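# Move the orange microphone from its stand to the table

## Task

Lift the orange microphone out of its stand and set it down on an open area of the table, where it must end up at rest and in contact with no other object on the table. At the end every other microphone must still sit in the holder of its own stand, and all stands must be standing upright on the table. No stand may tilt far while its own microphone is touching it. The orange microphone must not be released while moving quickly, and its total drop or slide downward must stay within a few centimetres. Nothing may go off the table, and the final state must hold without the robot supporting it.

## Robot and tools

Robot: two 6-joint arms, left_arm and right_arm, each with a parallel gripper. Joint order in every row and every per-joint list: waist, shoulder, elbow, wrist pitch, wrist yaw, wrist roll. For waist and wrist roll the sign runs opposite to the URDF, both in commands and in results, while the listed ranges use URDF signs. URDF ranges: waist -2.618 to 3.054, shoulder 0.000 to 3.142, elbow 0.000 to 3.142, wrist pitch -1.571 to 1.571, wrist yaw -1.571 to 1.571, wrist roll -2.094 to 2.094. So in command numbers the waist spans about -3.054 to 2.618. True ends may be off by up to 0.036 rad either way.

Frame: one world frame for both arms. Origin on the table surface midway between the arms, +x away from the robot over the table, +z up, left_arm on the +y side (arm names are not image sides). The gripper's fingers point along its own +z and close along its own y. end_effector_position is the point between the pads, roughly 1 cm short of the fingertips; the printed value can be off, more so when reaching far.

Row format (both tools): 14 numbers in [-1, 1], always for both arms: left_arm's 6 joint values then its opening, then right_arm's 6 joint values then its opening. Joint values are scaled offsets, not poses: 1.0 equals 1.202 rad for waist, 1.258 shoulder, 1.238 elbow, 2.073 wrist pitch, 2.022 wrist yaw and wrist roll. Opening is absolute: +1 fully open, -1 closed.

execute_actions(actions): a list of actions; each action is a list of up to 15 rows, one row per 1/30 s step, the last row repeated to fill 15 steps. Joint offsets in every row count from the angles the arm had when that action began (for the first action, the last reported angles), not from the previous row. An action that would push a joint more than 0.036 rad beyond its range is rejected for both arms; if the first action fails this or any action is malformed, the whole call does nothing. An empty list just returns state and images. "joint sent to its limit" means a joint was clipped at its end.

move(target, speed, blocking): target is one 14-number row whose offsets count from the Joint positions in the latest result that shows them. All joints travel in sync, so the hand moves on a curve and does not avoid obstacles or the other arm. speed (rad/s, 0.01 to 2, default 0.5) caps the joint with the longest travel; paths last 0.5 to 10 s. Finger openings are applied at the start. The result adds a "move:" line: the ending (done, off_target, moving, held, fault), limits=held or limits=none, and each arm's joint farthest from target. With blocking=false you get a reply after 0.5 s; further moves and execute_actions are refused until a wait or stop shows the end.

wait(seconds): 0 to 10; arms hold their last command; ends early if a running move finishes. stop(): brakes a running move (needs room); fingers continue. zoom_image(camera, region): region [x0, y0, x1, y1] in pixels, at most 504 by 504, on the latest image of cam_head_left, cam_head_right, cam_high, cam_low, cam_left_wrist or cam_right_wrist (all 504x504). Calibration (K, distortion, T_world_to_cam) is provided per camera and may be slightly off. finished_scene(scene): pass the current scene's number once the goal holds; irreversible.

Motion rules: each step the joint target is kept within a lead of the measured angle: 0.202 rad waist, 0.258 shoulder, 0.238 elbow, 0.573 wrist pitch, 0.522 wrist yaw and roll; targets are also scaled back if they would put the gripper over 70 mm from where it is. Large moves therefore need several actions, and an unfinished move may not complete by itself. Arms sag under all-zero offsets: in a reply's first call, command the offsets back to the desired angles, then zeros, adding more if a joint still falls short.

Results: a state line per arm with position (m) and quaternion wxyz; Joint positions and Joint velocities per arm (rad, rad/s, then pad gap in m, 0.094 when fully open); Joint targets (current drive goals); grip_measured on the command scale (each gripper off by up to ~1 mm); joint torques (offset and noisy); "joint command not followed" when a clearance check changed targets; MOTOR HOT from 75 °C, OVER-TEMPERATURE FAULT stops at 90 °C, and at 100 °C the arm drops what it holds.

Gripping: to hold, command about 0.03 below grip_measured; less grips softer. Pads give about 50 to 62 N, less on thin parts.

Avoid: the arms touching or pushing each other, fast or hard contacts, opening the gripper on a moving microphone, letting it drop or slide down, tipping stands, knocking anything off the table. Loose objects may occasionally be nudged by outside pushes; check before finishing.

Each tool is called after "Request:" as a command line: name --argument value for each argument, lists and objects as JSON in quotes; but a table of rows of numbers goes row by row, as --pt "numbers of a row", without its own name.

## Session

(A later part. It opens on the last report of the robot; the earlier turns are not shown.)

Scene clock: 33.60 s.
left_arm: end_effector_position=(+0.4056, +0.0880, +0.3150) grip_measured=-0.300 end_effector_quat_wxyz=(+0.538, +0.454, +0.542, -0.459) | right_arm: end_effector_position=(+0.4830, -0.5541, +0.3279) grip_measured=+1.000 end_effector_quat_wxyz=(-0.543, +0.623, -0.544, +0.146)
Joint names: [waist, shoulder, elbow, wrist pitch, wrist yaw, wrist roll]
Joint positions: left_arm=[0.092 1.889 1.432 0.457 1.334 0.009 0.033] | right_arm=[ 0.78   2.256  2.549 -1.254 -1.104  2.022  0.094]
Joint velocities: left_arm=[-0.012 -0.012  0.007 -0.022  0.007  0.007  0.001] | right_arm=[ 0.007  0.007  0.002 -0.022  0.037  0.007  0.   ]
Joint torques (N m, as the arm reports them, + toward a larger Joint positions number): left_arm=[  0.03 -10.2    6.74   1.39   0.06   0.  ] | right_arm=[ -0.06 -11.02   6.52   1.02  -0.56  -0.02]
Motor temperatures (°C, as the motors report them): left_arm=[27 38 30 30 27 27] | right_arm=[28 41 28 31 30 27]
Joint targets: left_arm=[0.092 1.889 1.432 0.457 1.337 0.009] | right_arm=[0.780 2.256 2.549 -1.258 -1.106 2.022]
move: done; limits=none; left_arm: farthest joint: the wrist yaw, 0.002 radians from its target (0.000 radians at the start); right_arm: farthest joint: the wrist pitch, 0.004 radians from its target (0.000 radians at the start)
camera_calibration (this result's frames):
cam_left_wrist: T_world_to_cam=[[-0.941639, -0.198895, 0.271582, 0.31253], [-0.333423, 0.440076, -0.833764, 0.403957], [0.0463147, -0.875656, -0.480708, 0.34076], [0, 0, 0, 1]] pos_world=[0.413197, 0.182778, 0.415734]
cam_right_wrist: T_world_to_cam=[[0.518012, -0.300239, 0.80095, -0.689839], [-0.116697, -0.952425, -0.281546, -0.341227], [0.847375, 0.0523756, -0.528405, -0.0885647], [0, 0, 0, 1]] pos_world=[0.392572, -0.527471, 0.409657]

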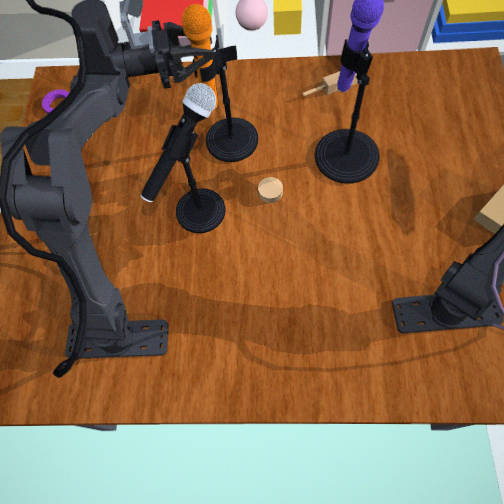

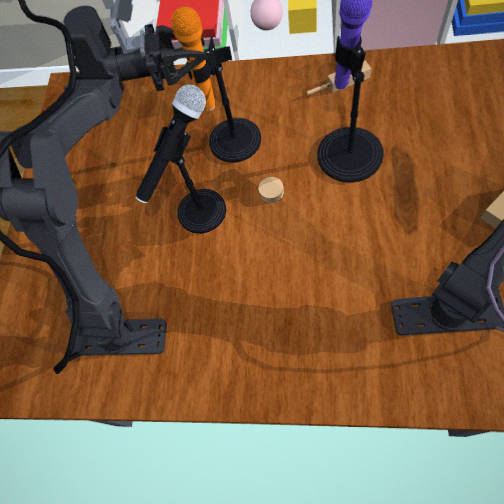

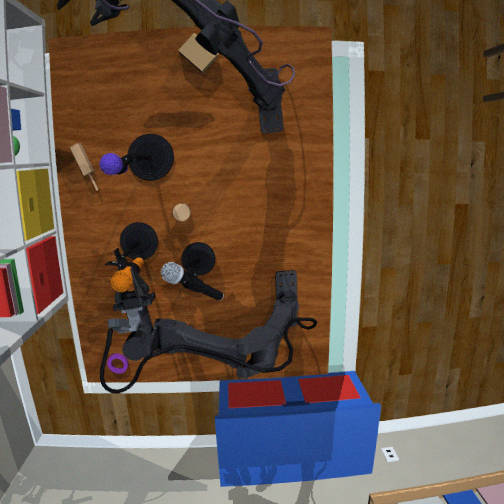

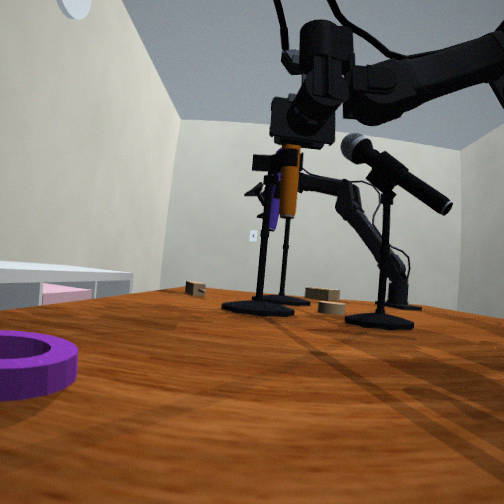

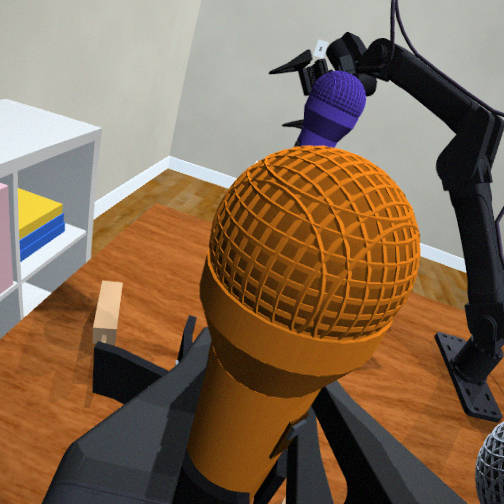

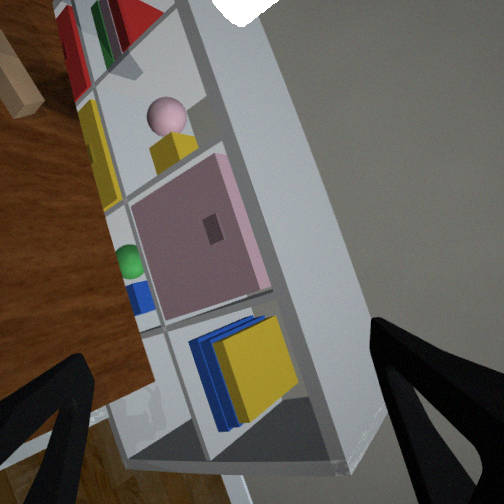

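Request:
move --target '[-0.01,0,0.22,-0.125,0,0,-0.35,0,0,0,0,0,0,1]' --speed 0.15

Scene clock: 37.43 s.
left_arm: end_effector_position=(+0.4262, +0.0896, +0.3313) grip_measured=-0.300 end_effector_quat_wxyz=(+0.497, +0.412, +0.593, -0.480) | right_arm: end_effector_position=(+0.4835, -0.5548, +0.3281) grip_measured=+1.000 end_effector_quat_wxyz=(-0.542, +0.624, -0.544, +0.149)
Joint names: [waist, shoulder, elbow, wrist pitch, wrist yaw, wrist roll]
Joint positions: left_arm=[ 0.088  1.935  1.639  0.125  1.307 -0.005  0.033] | right_arm=[ 0.78   2.256  2.549 -1.249 -1.102  2.022  0.094]
Joint velocities: left_arm=[-0.012 -0.007  0.012  0.022 -0.11   0.007  0.002] | right_arm=[-0.002 -0.012 -0.017 -0.081 -0.022  0.051  0.   ]
Joint torques (N m, as the arm reports them, + toward a larger Joint positions number): left_arm=[ -0.62 -14.63  12.33   2.16   0.37   0.15] | right_arm=[ -0.08 -11.04   6.54   1.02  -0.56  -0.01]
Motor temperatures (°C, as the motors report them): left_arm=[27 39 32 31 27 27] | right_arm=[28 41 28 31 30 27]
Joint targets: left_arm=[0.080 1.890 1.705 0.198 1.334 0.009] | right_arm=[0.780 2.256 2.549 -1.253 -1.104 2.022]
move: off_target (left_arm); limits=none; left_arm: farthest joint: the wrist pitch, 0.073 radians from its target (0.259 radians at the start); right_arm: farthest joint: the wrist pitch, 0.005 radians from its target (0.001 radians at the start)
camera_calibration (this result's frames):
cam_left_wrist: T_world_to_cam=[[-0.881201, -0.232288, 0.411736, 0.258697], [-0.472723, 0.440615, -0.763146, 0.459588], [-0.0041475, -0.867122, -0.498078, 0.375536], [0, 0, 0, 1]] pos_world=[0.44678, 0.183227, 0.431264]
cam_right_wrist: T_world_to_cam=[[0.515543, -0.297207, 0.803669, -0.688426], [-0.117229, -0.953564, -0.27744, -0.343491], [0.848807, 0.048819, -0.526445, -0.0922005], [0, 0, 0, 1]] pos_world=[0.392906, -0.527644, 0.40943]

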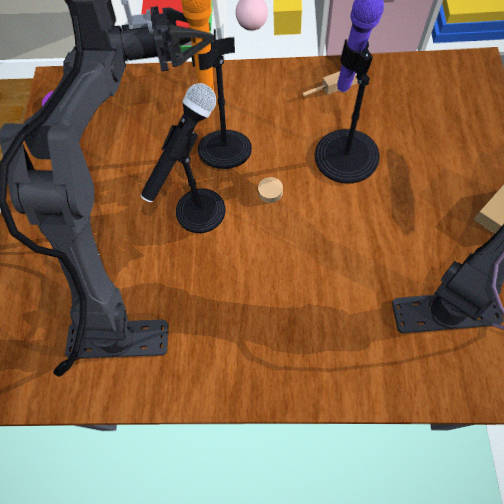

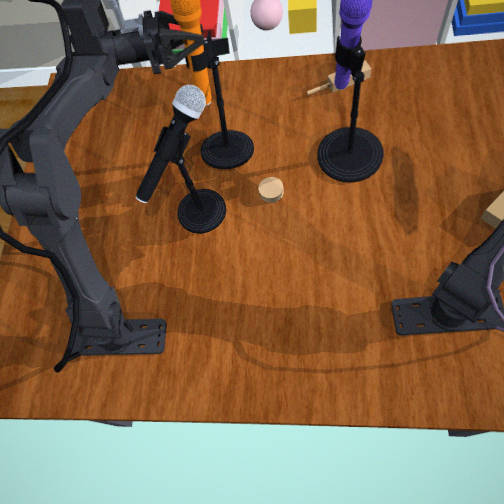

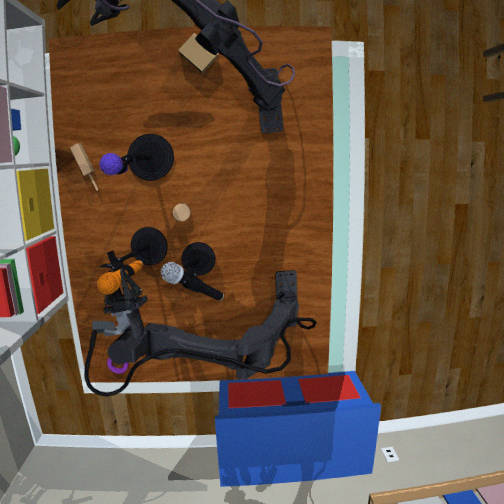

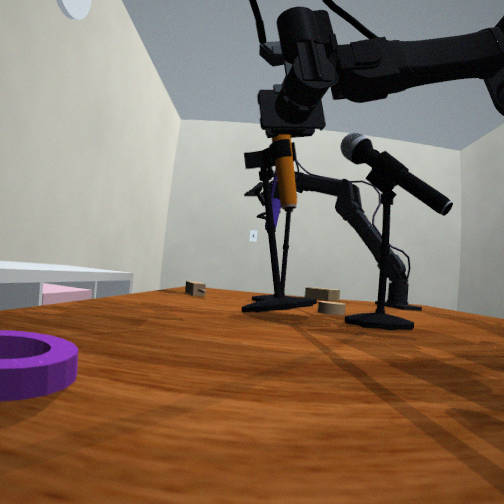

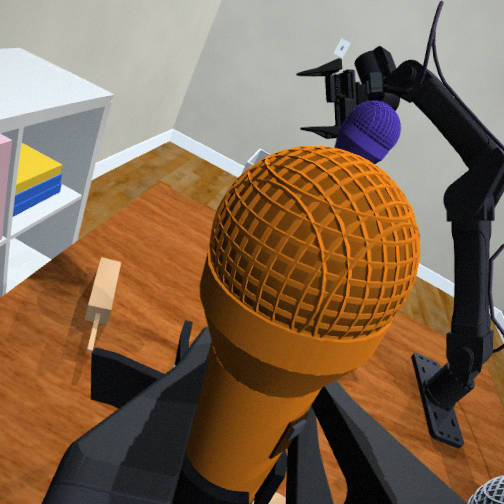

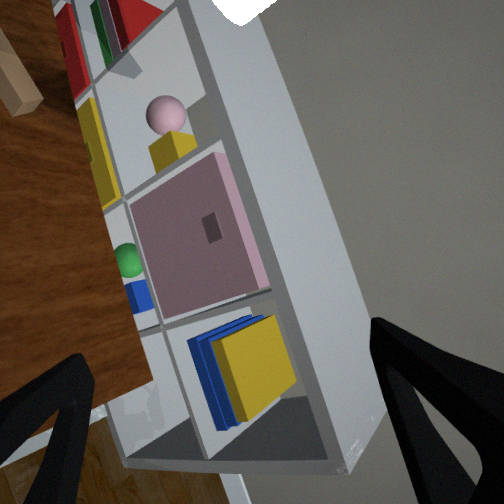

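Request:
move --target '[0.003,-0.045,-0.165,0.16,0.013,0.007,-0.35,0,0,0,0,0,0,-1]' --speed 0.2

Request:
move --target '[0,0,0,0,0,0,-0.35,-0.2,-0.84,-1,0,0.545,-0.5,-1]' --speed 1.5

Request:
move --target '[0,0,0,0,0,0,-0.35,-1,0,0,0,0,-0.5,-1]' --speed 1.5

Request:
move --target '[0,0,0,0,0,0,-0.35,-0.03,0.8,0.4,0.31,0,0,-1]' --speed 1

Scene clock: 51.57 s.
left_arm: end_effector_position=(+0.4002, +0.0888, +0.3239) grip_measured=-0.300 end_effector_quat_wxyz=(+0.528, +0.456, +0.539, -0.471) | right_arm: end_effector_position=(+0.4840, -0.5554, +0.3282) grip_measured=-0.997 end_effector_quat_wxyz=(-0.541, +0.624, -0.543, +0.151)
Joint names: [waist, shoulder, elbow, wrist pitch, wrist yaw, wrist roll]
Joint positions: left_arm=[0.088 1.882 1.452 0.445 1.367 0.041 0.033] | right_arm=[ 0.78   2.256  2.549 -1.244 -1.1    2.022  0.   ]
Joint velocities: left_arm=[ 0.017  0.027  0.002 -0.007 -0.037 -0.081 -0.   ] | right_arm=[-0.002 -0.012 -0.002 -0.095 -0.051 -0.007  0.   ]
Joint torques (N m, as the arm reports them, + toward a larger Joint positions number): left_arm=[  0.31 -10.44   5.33   1.48  -0.27  -0.35] | right_arm=[ -0.05 -11.03   6.54   1.03  -0.56  -0.01]
Motor temperatures (°C, as the motors report them): left_arm=[27 44 36 34 27 27] | right_arm=[28 43 29 31 30 27]
Joint targets: left_arm=[0.091 1.878 1.435 0.457 1.334 0.009] | right_arm=[0.780 2.256 2.549 -1.249 -1.102 2.022]
move: off_target (left_arm); limits=none; left_arm: farthest joint: the wrist yaw, 0.033 radians from its target (0.026 radians at the start); right_arm: farthest joint: the wrist pitch, 0.005 radians from its target (0.000 radians at the start)
camera_calibration (this result's frames):
cam_left_wrist: T_world_to_cam=[[-0.942159, -0.170671, 0.288458, 0.29752], [-0.334896, 0.44481, -0.830656, 0.408366], [0.0134597, -0.879213, -0.476239, 0.358032], [0, 0, 0, 1]] pos_world=[0.412252, 0.18392, 0.423898]
cam_right_wrist: T_world_to_cam=[[0.513204, -0.294444, 0.806179, -0.687123], [-0.117593, -0.954575, -0.273785, -0.345545], [0.850173, 0.0457063, -0.524516, -0.09551], [0, 0, 0, 1]] pos_world=[0.393201, -0.527802, 0.409242]

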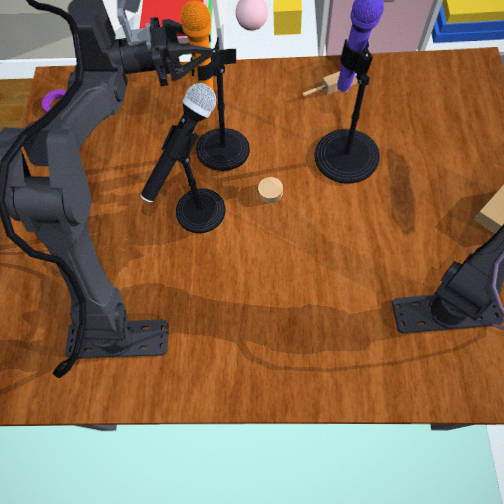

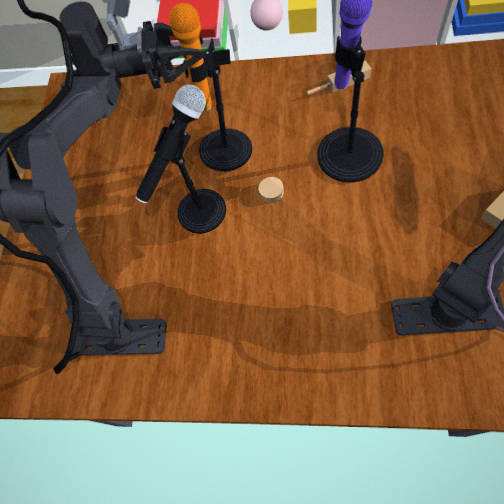

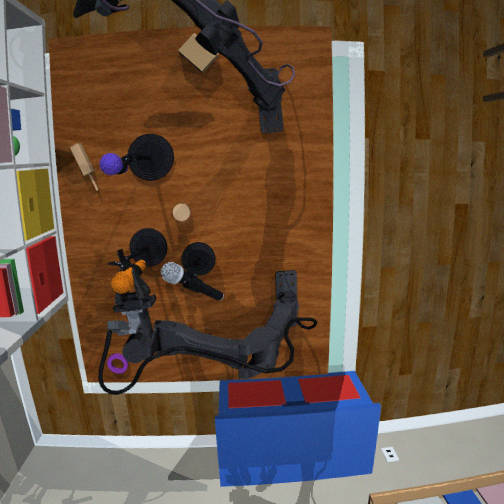

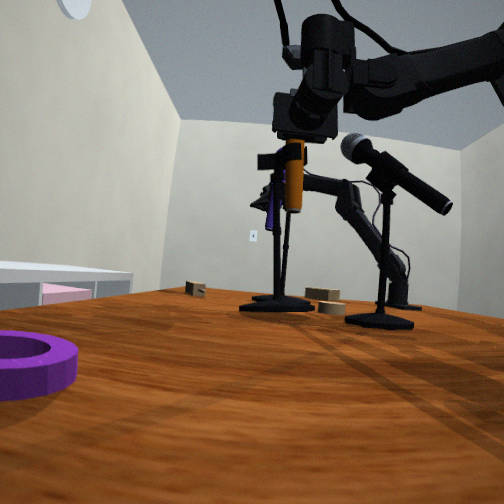

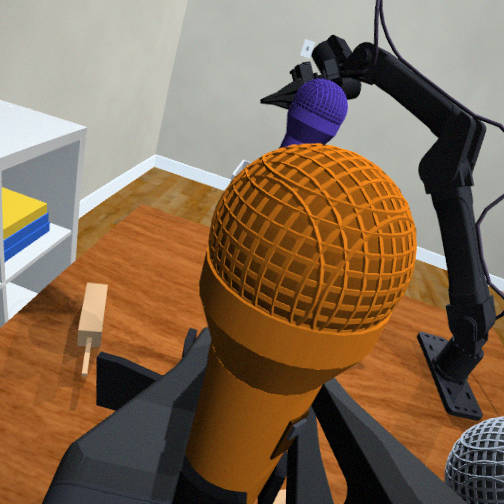

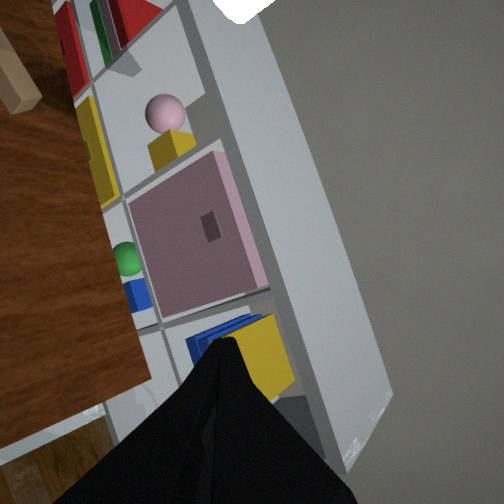

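Scene clock: 53.43 s.
left_arm: end_effector_position=(+0.3979, +0.0885, +0.3239) grip_measured=-0.300 end_effector_quat_wxyz=(+0.524, +0.458, +0.538, -0.476) | right_arm: end_effector_position=(+0.2467, -0.4813, +0.2278) grip_measured=-0.997 end_effector_quat_wxyz=(+0.161, -0.266, +0.939, -0.146)
Joint names: [waist, shoulder, elbow, wrist pitch, wrist yaw, wrist roll]
Joint positions: left_arm=[0.088 1.882 1.452 0.445 1.38  0.047 0.033] | right_arm=[ 0.548  1.215  1.325 -1.243 -0.002  1.019  0.   ]
Joint velocities: left_arm=[ 0.002  0.007 -0.007 -0.022  0.051  0.007  0.   ] | right_arm=[-0.002  0.017  0.002  0.007 -0.007  0.022  0.001]
Joint torques (N m, as the arm reports them, + toward a larger Joint positions number): left_arm=[  0.01 -10.12   6.71   1.35  -0.09  -0.06] | right_arm=[-0.78 -4.07  5.81  1.    0.05 -0.06]
Motor temperatures (°C, as the motors report them): left_arm=[27 43 36 33 27 27] | right_arm=[28 43 29 31 30 27]
Joint targets: left_arm=[0.088 1.882 1.452 0.445 1.366 0.041] | right_arm=[0.540 1.199 1.311 -1.244 0.002 1.011]
move: done; limits=none; left_arm: farthest joint: the wrist yaw, 0.013 radians from its target (0.000 radians at the start); right_arm: farthest joint: the shoulder, 0.015 radians from its target (1.057 radians at the start)
camera_calibration (this result's frames):
cam_left_wrist: T_world_to_cam=[[-0.942425, -0.158237, 0.294613, 0.292331], [-0.334417, 0.4486, -0.828809, 0.406583], [-0.00101535, -0.879613, -0.475689, 0.363393], [0, 0, 0, 1]] pos_world=[0.411837, 0.18351, 0.423717]
cam_right_wrist: T_world_to_cam=[[0.338121, -0.86179, 0.378142, -0.594918], [-0.939221, -0.283609, 0.193469, 0.0888935], [-0.0594852, -0.420575, -0.905305, 0.136951], [0, 0, 0, 1]] pos_world=[0.292792, -0.429885, 0.331748]

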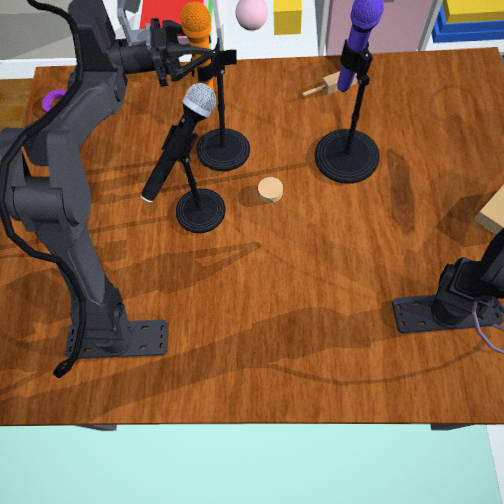

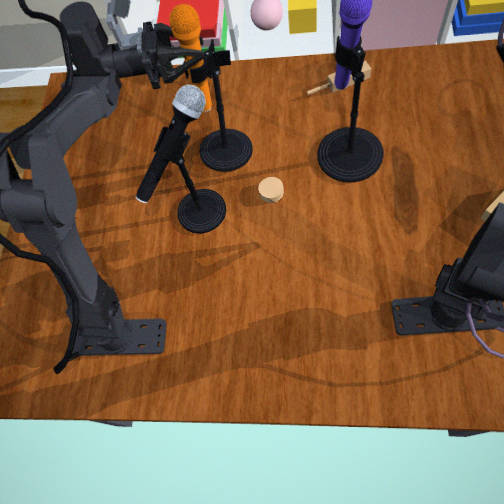

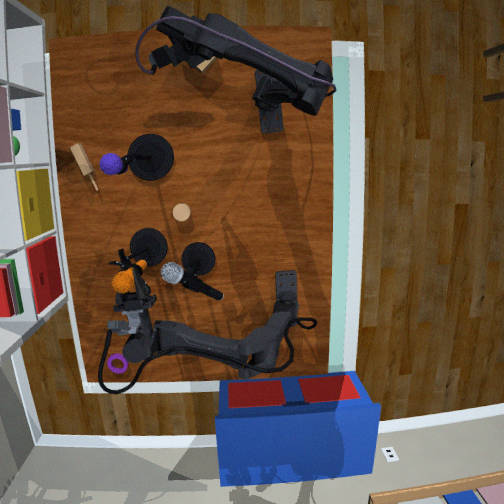

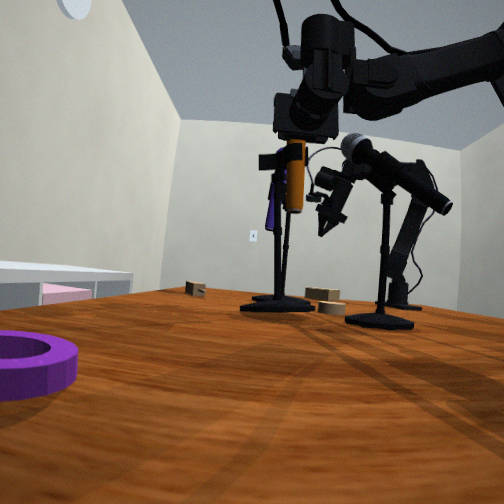

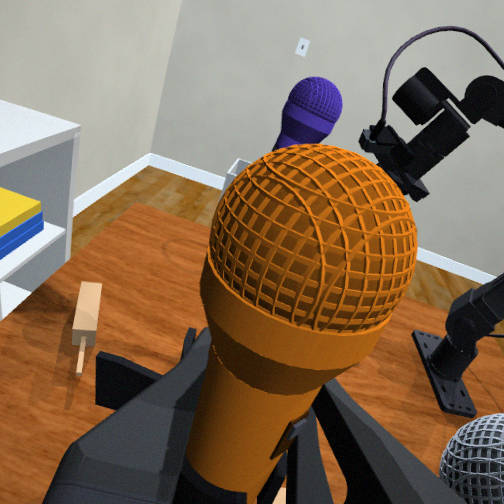

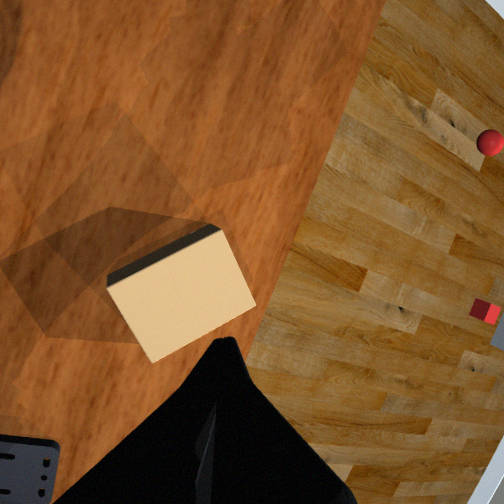

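Scene clock: 55.30 s.
left_arm: end_effector_position=(+0.3967, +0.0883, +0.3238) grip_measured=-0.300 end_effector_quat_wxyz=(+0.522, +0.460, +0.536, -0.478) | right_arm: end_effector_position=(+0.2060, -0.1787, +0.2283) grip_measured=-0.997 end_effector_quat_wxyz=(+0.205, -0.354, +0.909, +0.079)
Joint names: [waist, shoulder, elbow, wrist pitch, wrist yaw, wrist roll]
Joint positions: left_arm=[0.088 1.882 1.452 0.445 1.387 0.047 0.033] | right_arm=[-0.648  1.215  1.325 -1.238 -0.005  0.014  0.   ]
Joint velocities: left_arm=[ 0.007 -0.002 -0.007  0.022 -0.037  0.022  0.   ] | right_arm=[ 0.012 -0.007 -0.017  0.037 -0.037 -0.037 -0.   ]
Joint torques (N m, as the arm reports them, + toward a larger Joint positions number): left_arm=[  0.03 -10.12   6.71   1.34  -0.03   0.  ] | right_arm=[-0.61 -2.97  6.98  0.98  0.02 -0.05]
Motor temperatures (°C, as the motors report them): left_arm=[27 43 35 33 27 27] | right_arm=[28 41 29 31 30 27]
Joint targets: left_arm=[0.088 1.882 1.452 0.445 1.380 0.047] | right_arm=[-0.654 1.215 1.325 -1.243 -0.003 0.008]
move: done; limits=none; left_arm: farthest joint: the wrist yaw, 0.007 radians from its target (0.000 radians at the start); right_arm: farthest joint: the waist, 0.006 radians from its target (1.202 radians at the start)
camera_calibration (this result's frames):
cam_left_wrist: T_world_to_cam=[[-0.943549, -0.151435, 0.29459, 0.290956], [-0.331151, 0.451101, -0.828762, 0.404679], [-0.00738653, -0.879531, -0.475784, 0.365794], [0, 0, 0, 1]] pos_world=[0.411243, 0.183236, 0.423709]
cam_right_wrist: T_world_to_cam=[[0.58004, -0.814587, -0.00134869, -0.275373], [-0.813114, -0.579089, 0.0591744, 0.0882686], [-0.0489837, -0.0332269, -0.998247, 0.350502], [0, 0, 0, 1]] pos_world=[0.248669, -0.161554, 0.344293]

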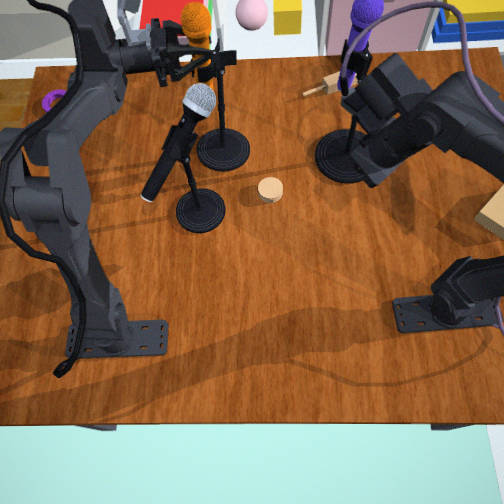

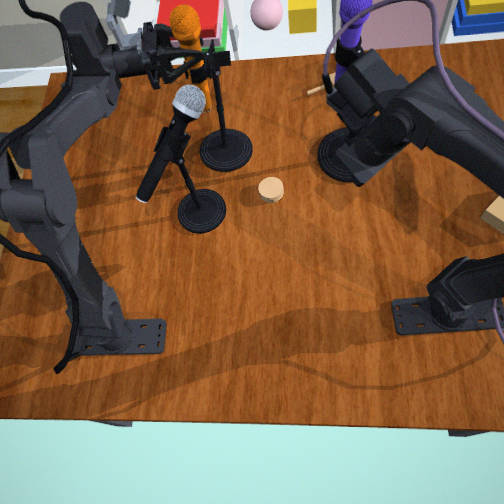

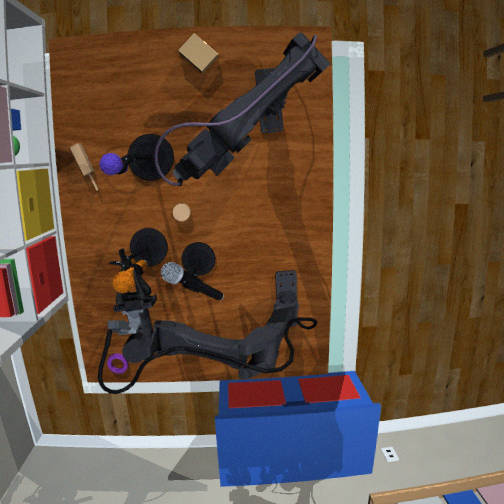

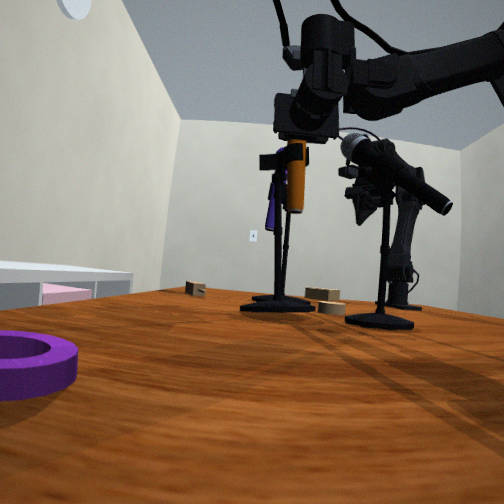

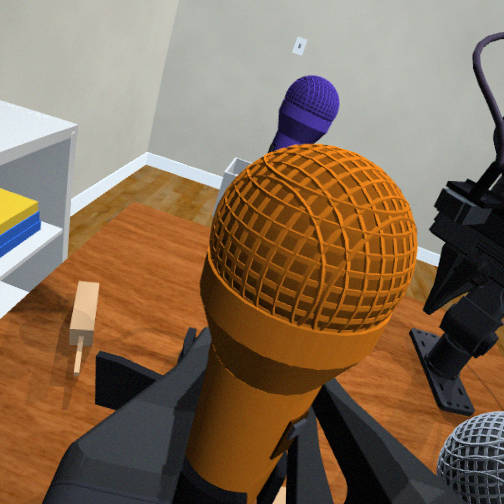

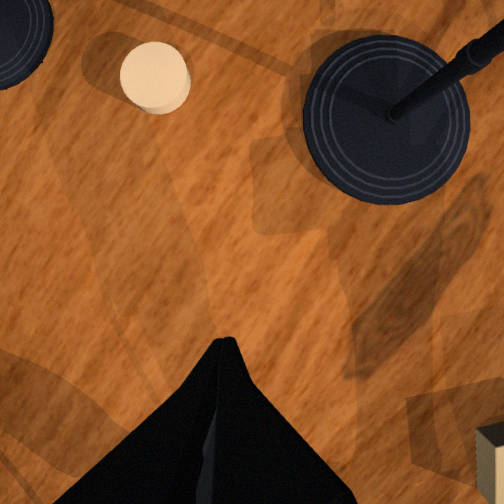

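Scene clock: 57.13 s.
left_arm: end_effector_position=(+0.3959, +0.0883, +0.3238) grip_measured=-0.300 end_effector_quat_wxyz=(+0.521, +0.461, +0.535, -0.479) | right_arm: end_effector_position=(+0.4088, +0.0245, +0.0686) grip_measured=-0.997 end_effector_quat_wxyz=(+0.251, -0.363, +0.892, +0.100)
Joint names: [waist, shoulder, elbow, wrist pitch, wrist yaw, wrist roll]
Joint positions: left_arm=[0.088 1.882 1.452 0.445 1.391 0.047 0.033] | right_arm=[-0.678  2.228  1.802 -0.598 -0.005  0.014  0.   ]
Joint velocities: left_arm=[ 0.012 -0.032  0.007 -0.007  0.022  0.051  0.   ] | right_arm=[-0.007 -0.017  0.002  0.095 -0.081  0.022  0.   ]
Joint torques (N m, as the arm reports them, + toward a larger Joint positions number): left_arm=[  0.01 -10.13   6.71   1.34  -0.01   0.  ] | right_arm=[ -0.62 -12.11   9.     1.19   0.    -0.01]
Motor temperatures (°C, as the motors report them): left_arm=[27 43 35 33 27 27] | right_arm=[28 41 29 31 30 27]
Joint targets: left_arm=[0.088 1.882 1.452 0.445 1.387 0.047] | right_arm=[-0.684 2.221 1.821 -0.596 -0.005 0.014]
move: done; limits=none; left_arm: farthest joint: the wrist yaw, 0.004 radians from its target (0.000 radians at the start); right_arm: farthest joint: the elbow, 0.018 radians from its target (0.495 radians at the start)
camera_calibration (this result's frames):
cam_left_wrist: T_world_to_cam=[[-0.944177, -0.147493, 0.294576, 0.29015], [-0.329252, 0.452539, -0.828735, 0.403576], [-0.0110748, -0.879463, -0.475839, 0.367178], [0, 0, 0, 1]] pos_world=[0.410898, 0.18308, 0.423704]
cam_right_wrist: T_world_to_cam=[[0.60454, -0.796476, -0.0125872, -0.237418], [-0.796125, -0.603591, -0.0431605, 0.380994], [0.0267787, 0.0361132, -0.998989, 0.175131], [0, 0, 0, 1]] pos_world=[0.442158, 0.0345427, 0.188409]

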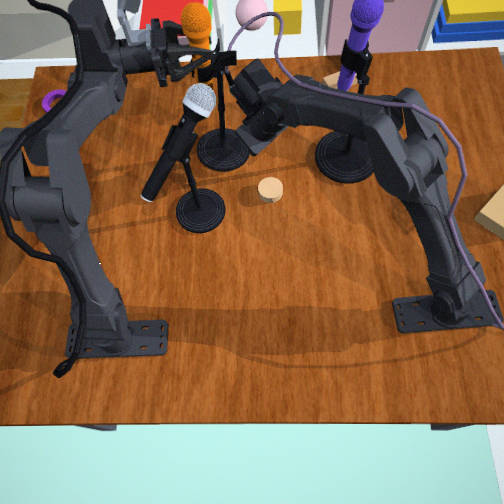

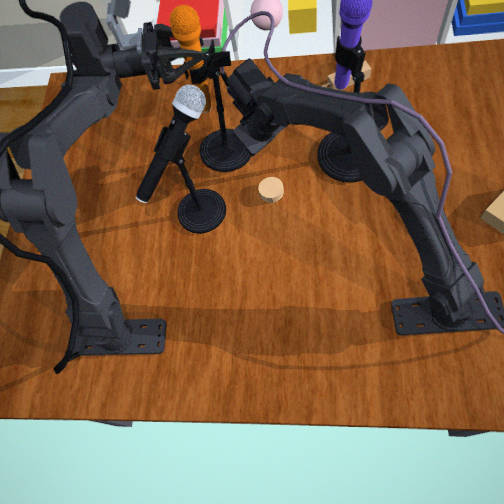

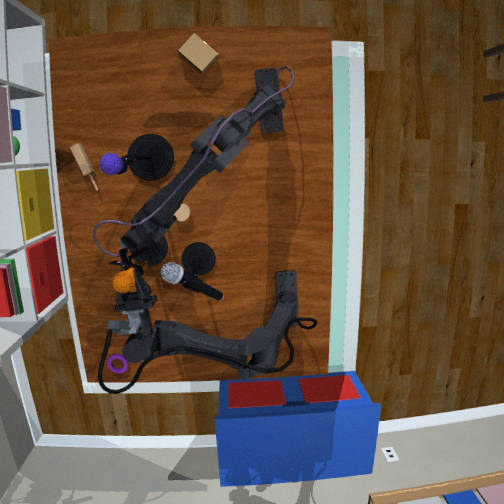

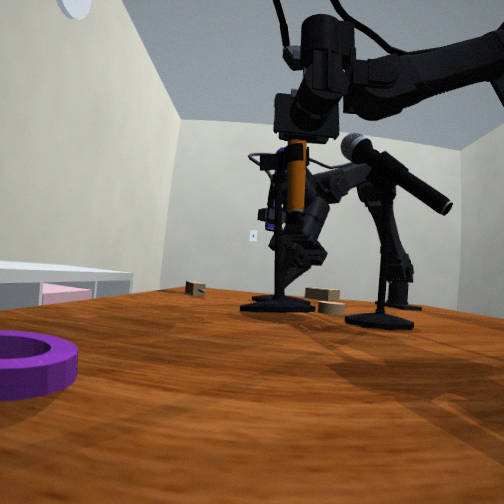

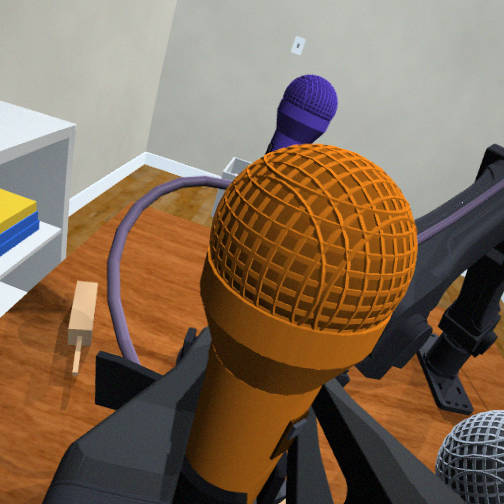

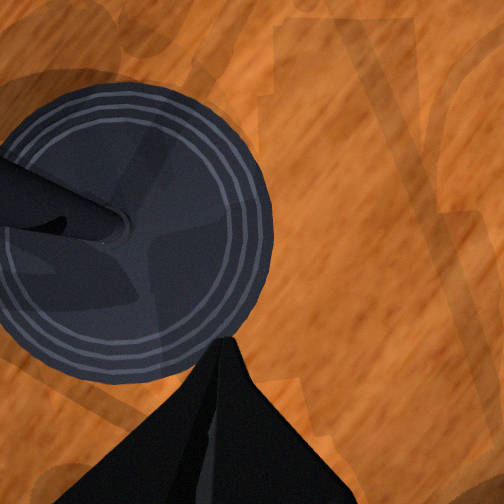

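Request:
move --target '[0,0,0,0,0,0,-0.35,-0.03,0.04,0.015,0.09,0,0,-1]'

Request:
move --target '[0,0,0,0,0,0,-0.35,0,0.09,0,0,0,0,-1]' --speed 0.15

Scene clock: 60.70 s.
left_arm: end_effector_position=(+0.3947, +0.0895, +0.3233) grip_measured=-0.300 end_effector_quat_wxyz=(+0.517, +0.461, +0.536, -0.483) | right_arm: end_effector_position=(+0.4249, +0.0562, +0.0724) grip_measured=-0.997 end_effector_quat_wxyz=(+0.310, -0.361, +0.870, +0.127)
Joint names: [waist, shoulder, elbow, wrist pitch, wrist yaw, wrist roll]
Joint positions: left_arm=[0.084 1.882 1.452 0.44  1.402 0.052 0.033] | right_arm=[-0.699  2.266  1.802 -0.423 -0.002  0.007  0.   ]
Joint velocities: left_arm=[ 0.012  0.007 -0.002  0.022  0.022  0.037  0.   ] | right_arm=[-0.012 -0.012  0.012  0.051 -0.007  0.007 -0.   ]
Joint torques (N m, as the arm reports them, + toward a larger Joint positions number): left_arm=[  0.31 -10.11   6.71   1.39  -0.07  -0.04] | right_arm=[ -1.41 -11.09   9.12   1.46  -0.03   0.05]
Motor temperatures (°C, as the motors report them): left_arm=[27 42 35 33 27 27] | right_arm=[28 42 30 31 30 27]
Joint targets: left_arm=[0.088 1.882 1.452 0.445 1.391 0.047] | right_arm=[-0.713 2.278 1.821 -0.411 -0.004 0.014]
move: done; limits=none; left_arm: farthest joint: the wrist yaw, 0.011 radians from its target (0.000 radians at the start); right_arm: farthest joint: the elbow, 0.019 radians from its target (0.019 radians at the start)
camera_calibration (this result's frames):
cam_left_wrist: T_world_to_cam=[[-0.942384, -0.140646, 0.303531, 0.285166], [-0.333811, 0.454939, -0.825591, 0.4027], [-0.0219719, -0.879346, -0.475677, 0.372269], [0, 0, 0, 1]] pos_world=[0.411341, 0.184257, 0.422989]
cam_right_wrist: T_world_to_cam=[[0.61746, -0.786029, -0.0300424, -0.226609], [-0.777166, -0.603709, -0.177621, 0.414769], [0.121479, 0.133022, -0.98364, 0.130585], [0, 0, 0, 1]] pos_world=[0.446403, 0.0549082, 0.195312]

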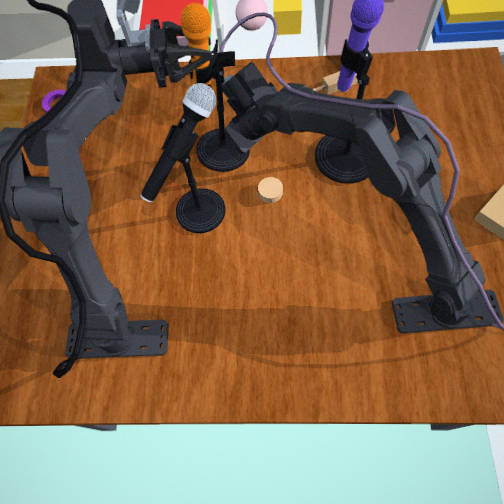

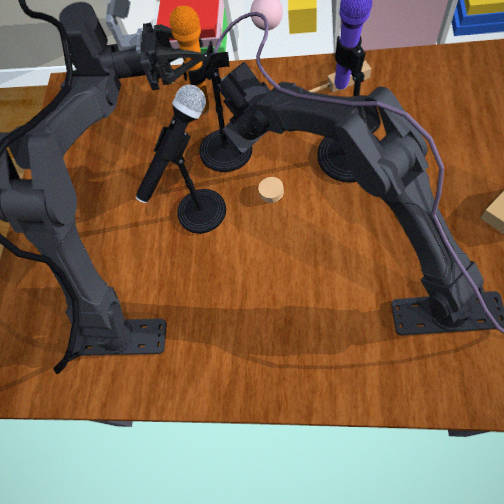

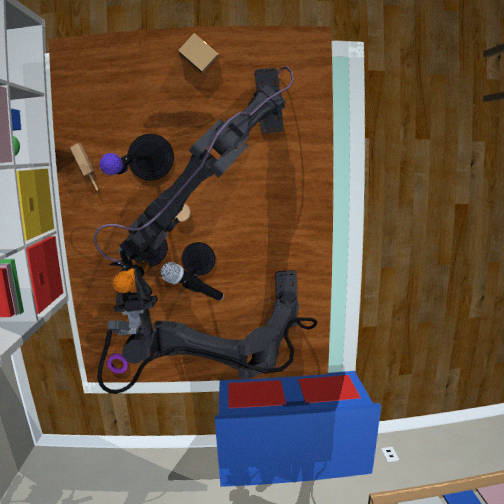

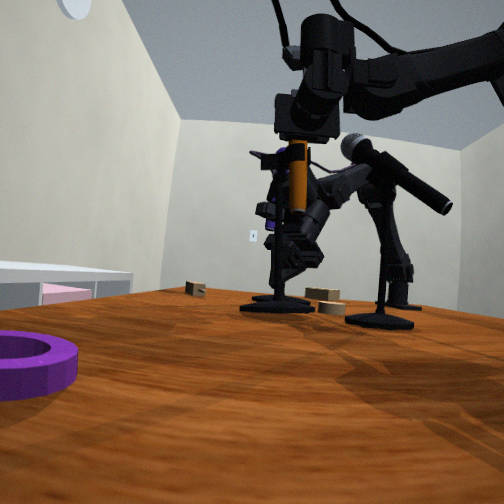

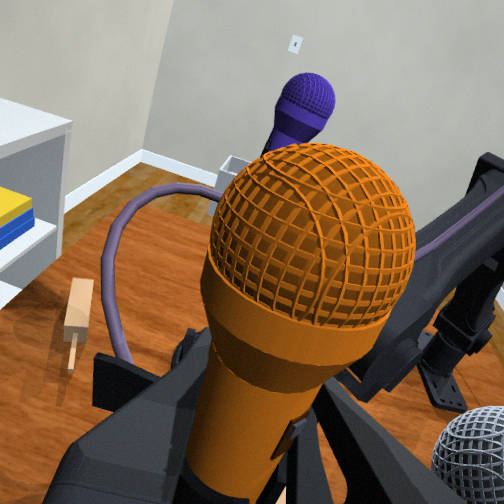

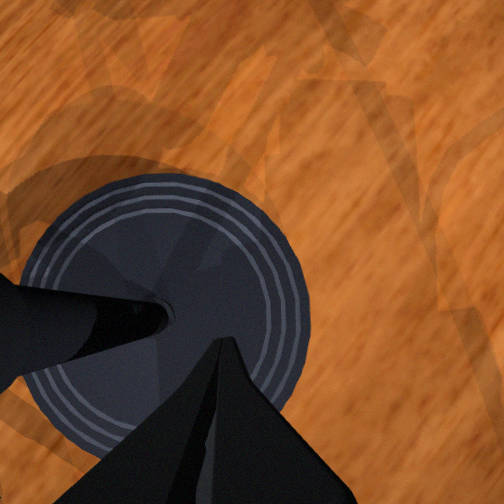

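Scene clock: 61.93 s.
left_arm: end_effector_position=(+0.3929, +0.0893, +0.3224) grip_measured=-0.300 end_effector_quat_wxyz=(+0.512, +0.462, +0.535, -0.488) | right_arm: end_effector_position=(+0.4280, +0.0579, +0.0462) grip_measured=-0.997 end_effector_quat_wxyz=(+0.302, -0.361, +0.874, +0.121)
Joint names: [waist, shoulder, elbow, wrist pitch, wrist yaw, wrist roll]
Joint positions: left_arm=[0.084 1.883 1.452 0.434 1.413 0.053 0.033] | right_arm=[-0.699  2.321  1.802 -0.389  0.003  0.006  0.   ]
Joint velocities: left_arm=[ 0.012 -0.007  0.002 -0.066 -0.022 -0.037 -0.001] | right_arm=[ 0.027 -0.007 -0.007  0.081 -0.022  0.066 -0.   ]
Joint torques (N m, as the arm reports them, + toward a larger Joint positions number): left_arm=[  0.01 -10.18   6.71   1.39  -0.06  -0.01] | right_arm=[-0.05 -7.96  7.49  1.01 -0.06  0.  ]
Motor temperatures (°C, as the motors report them): left_arm=[27 42 35 33 27 27] | right_arm=[28 42 30 32 30 27]
Joint targets: left_arm=[0.084 1.882 1.452 0.440 1.402 0.052] | right_arm=[-0.699 2.380 1.802 -0.423 -0.002 0.007]
move: off_target (right_arm); limits=none; left_arm: farthest joint: the wrist yaw, 0.011 radians from its target (0.000 radians at the start); right_arm: farthest joint: the shoulder, 0.058 radians from its target (0.113 radians at the start)
camera_calibration (this result's frames):
cam_left_wrist: T_world_to_cam=[[-0.941597, -0.129953, 0.310657, 0.280074], [-0.334849, 0.459003, -0.822917, 0.400639], [-0.0356521, -0.878879, -0.47571, 0.376965], [0, 0, 0, 1]] pos_world=[0.41131, 0.183808, 0.422012]
cam_right_wrist: T_world_to_cam=[[0.614043, -0.788908, -0.0239942, -0.226606], [-0.781558, -0.60352, -0.157898, 0.414519], [0.110086, 0.115709, -0.987164, 0.110249], [0, 0, 0, 1]] pos_world=[0.450979, 0.0586421, 0.168848]

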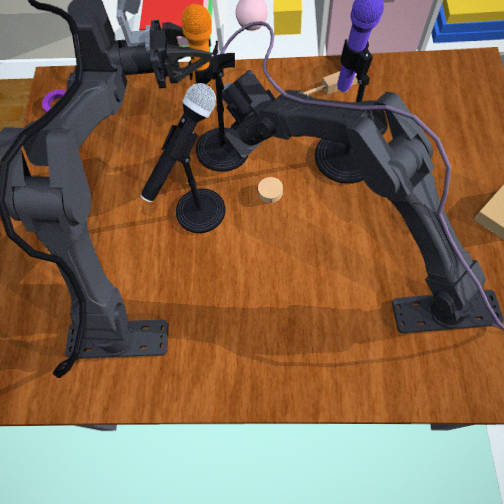

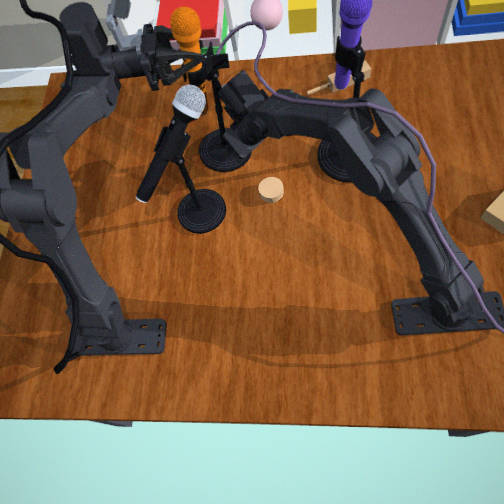

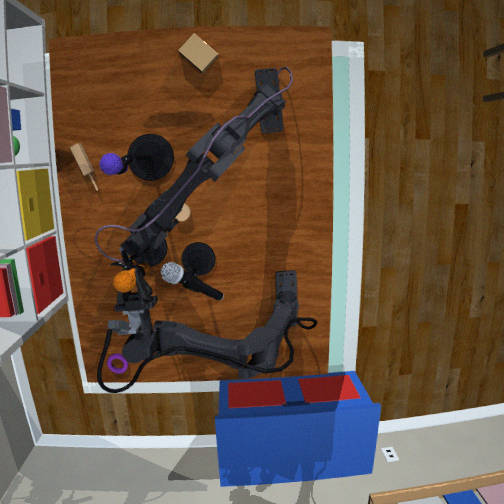

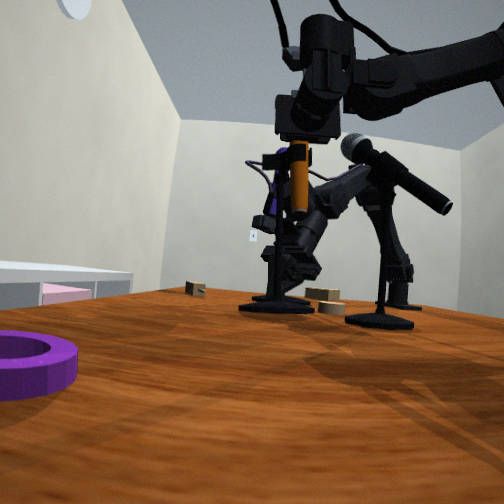

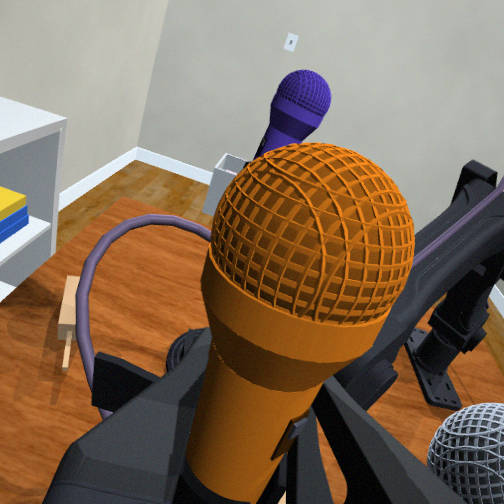

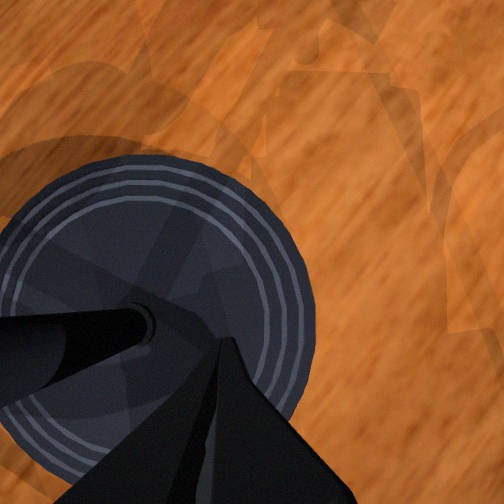

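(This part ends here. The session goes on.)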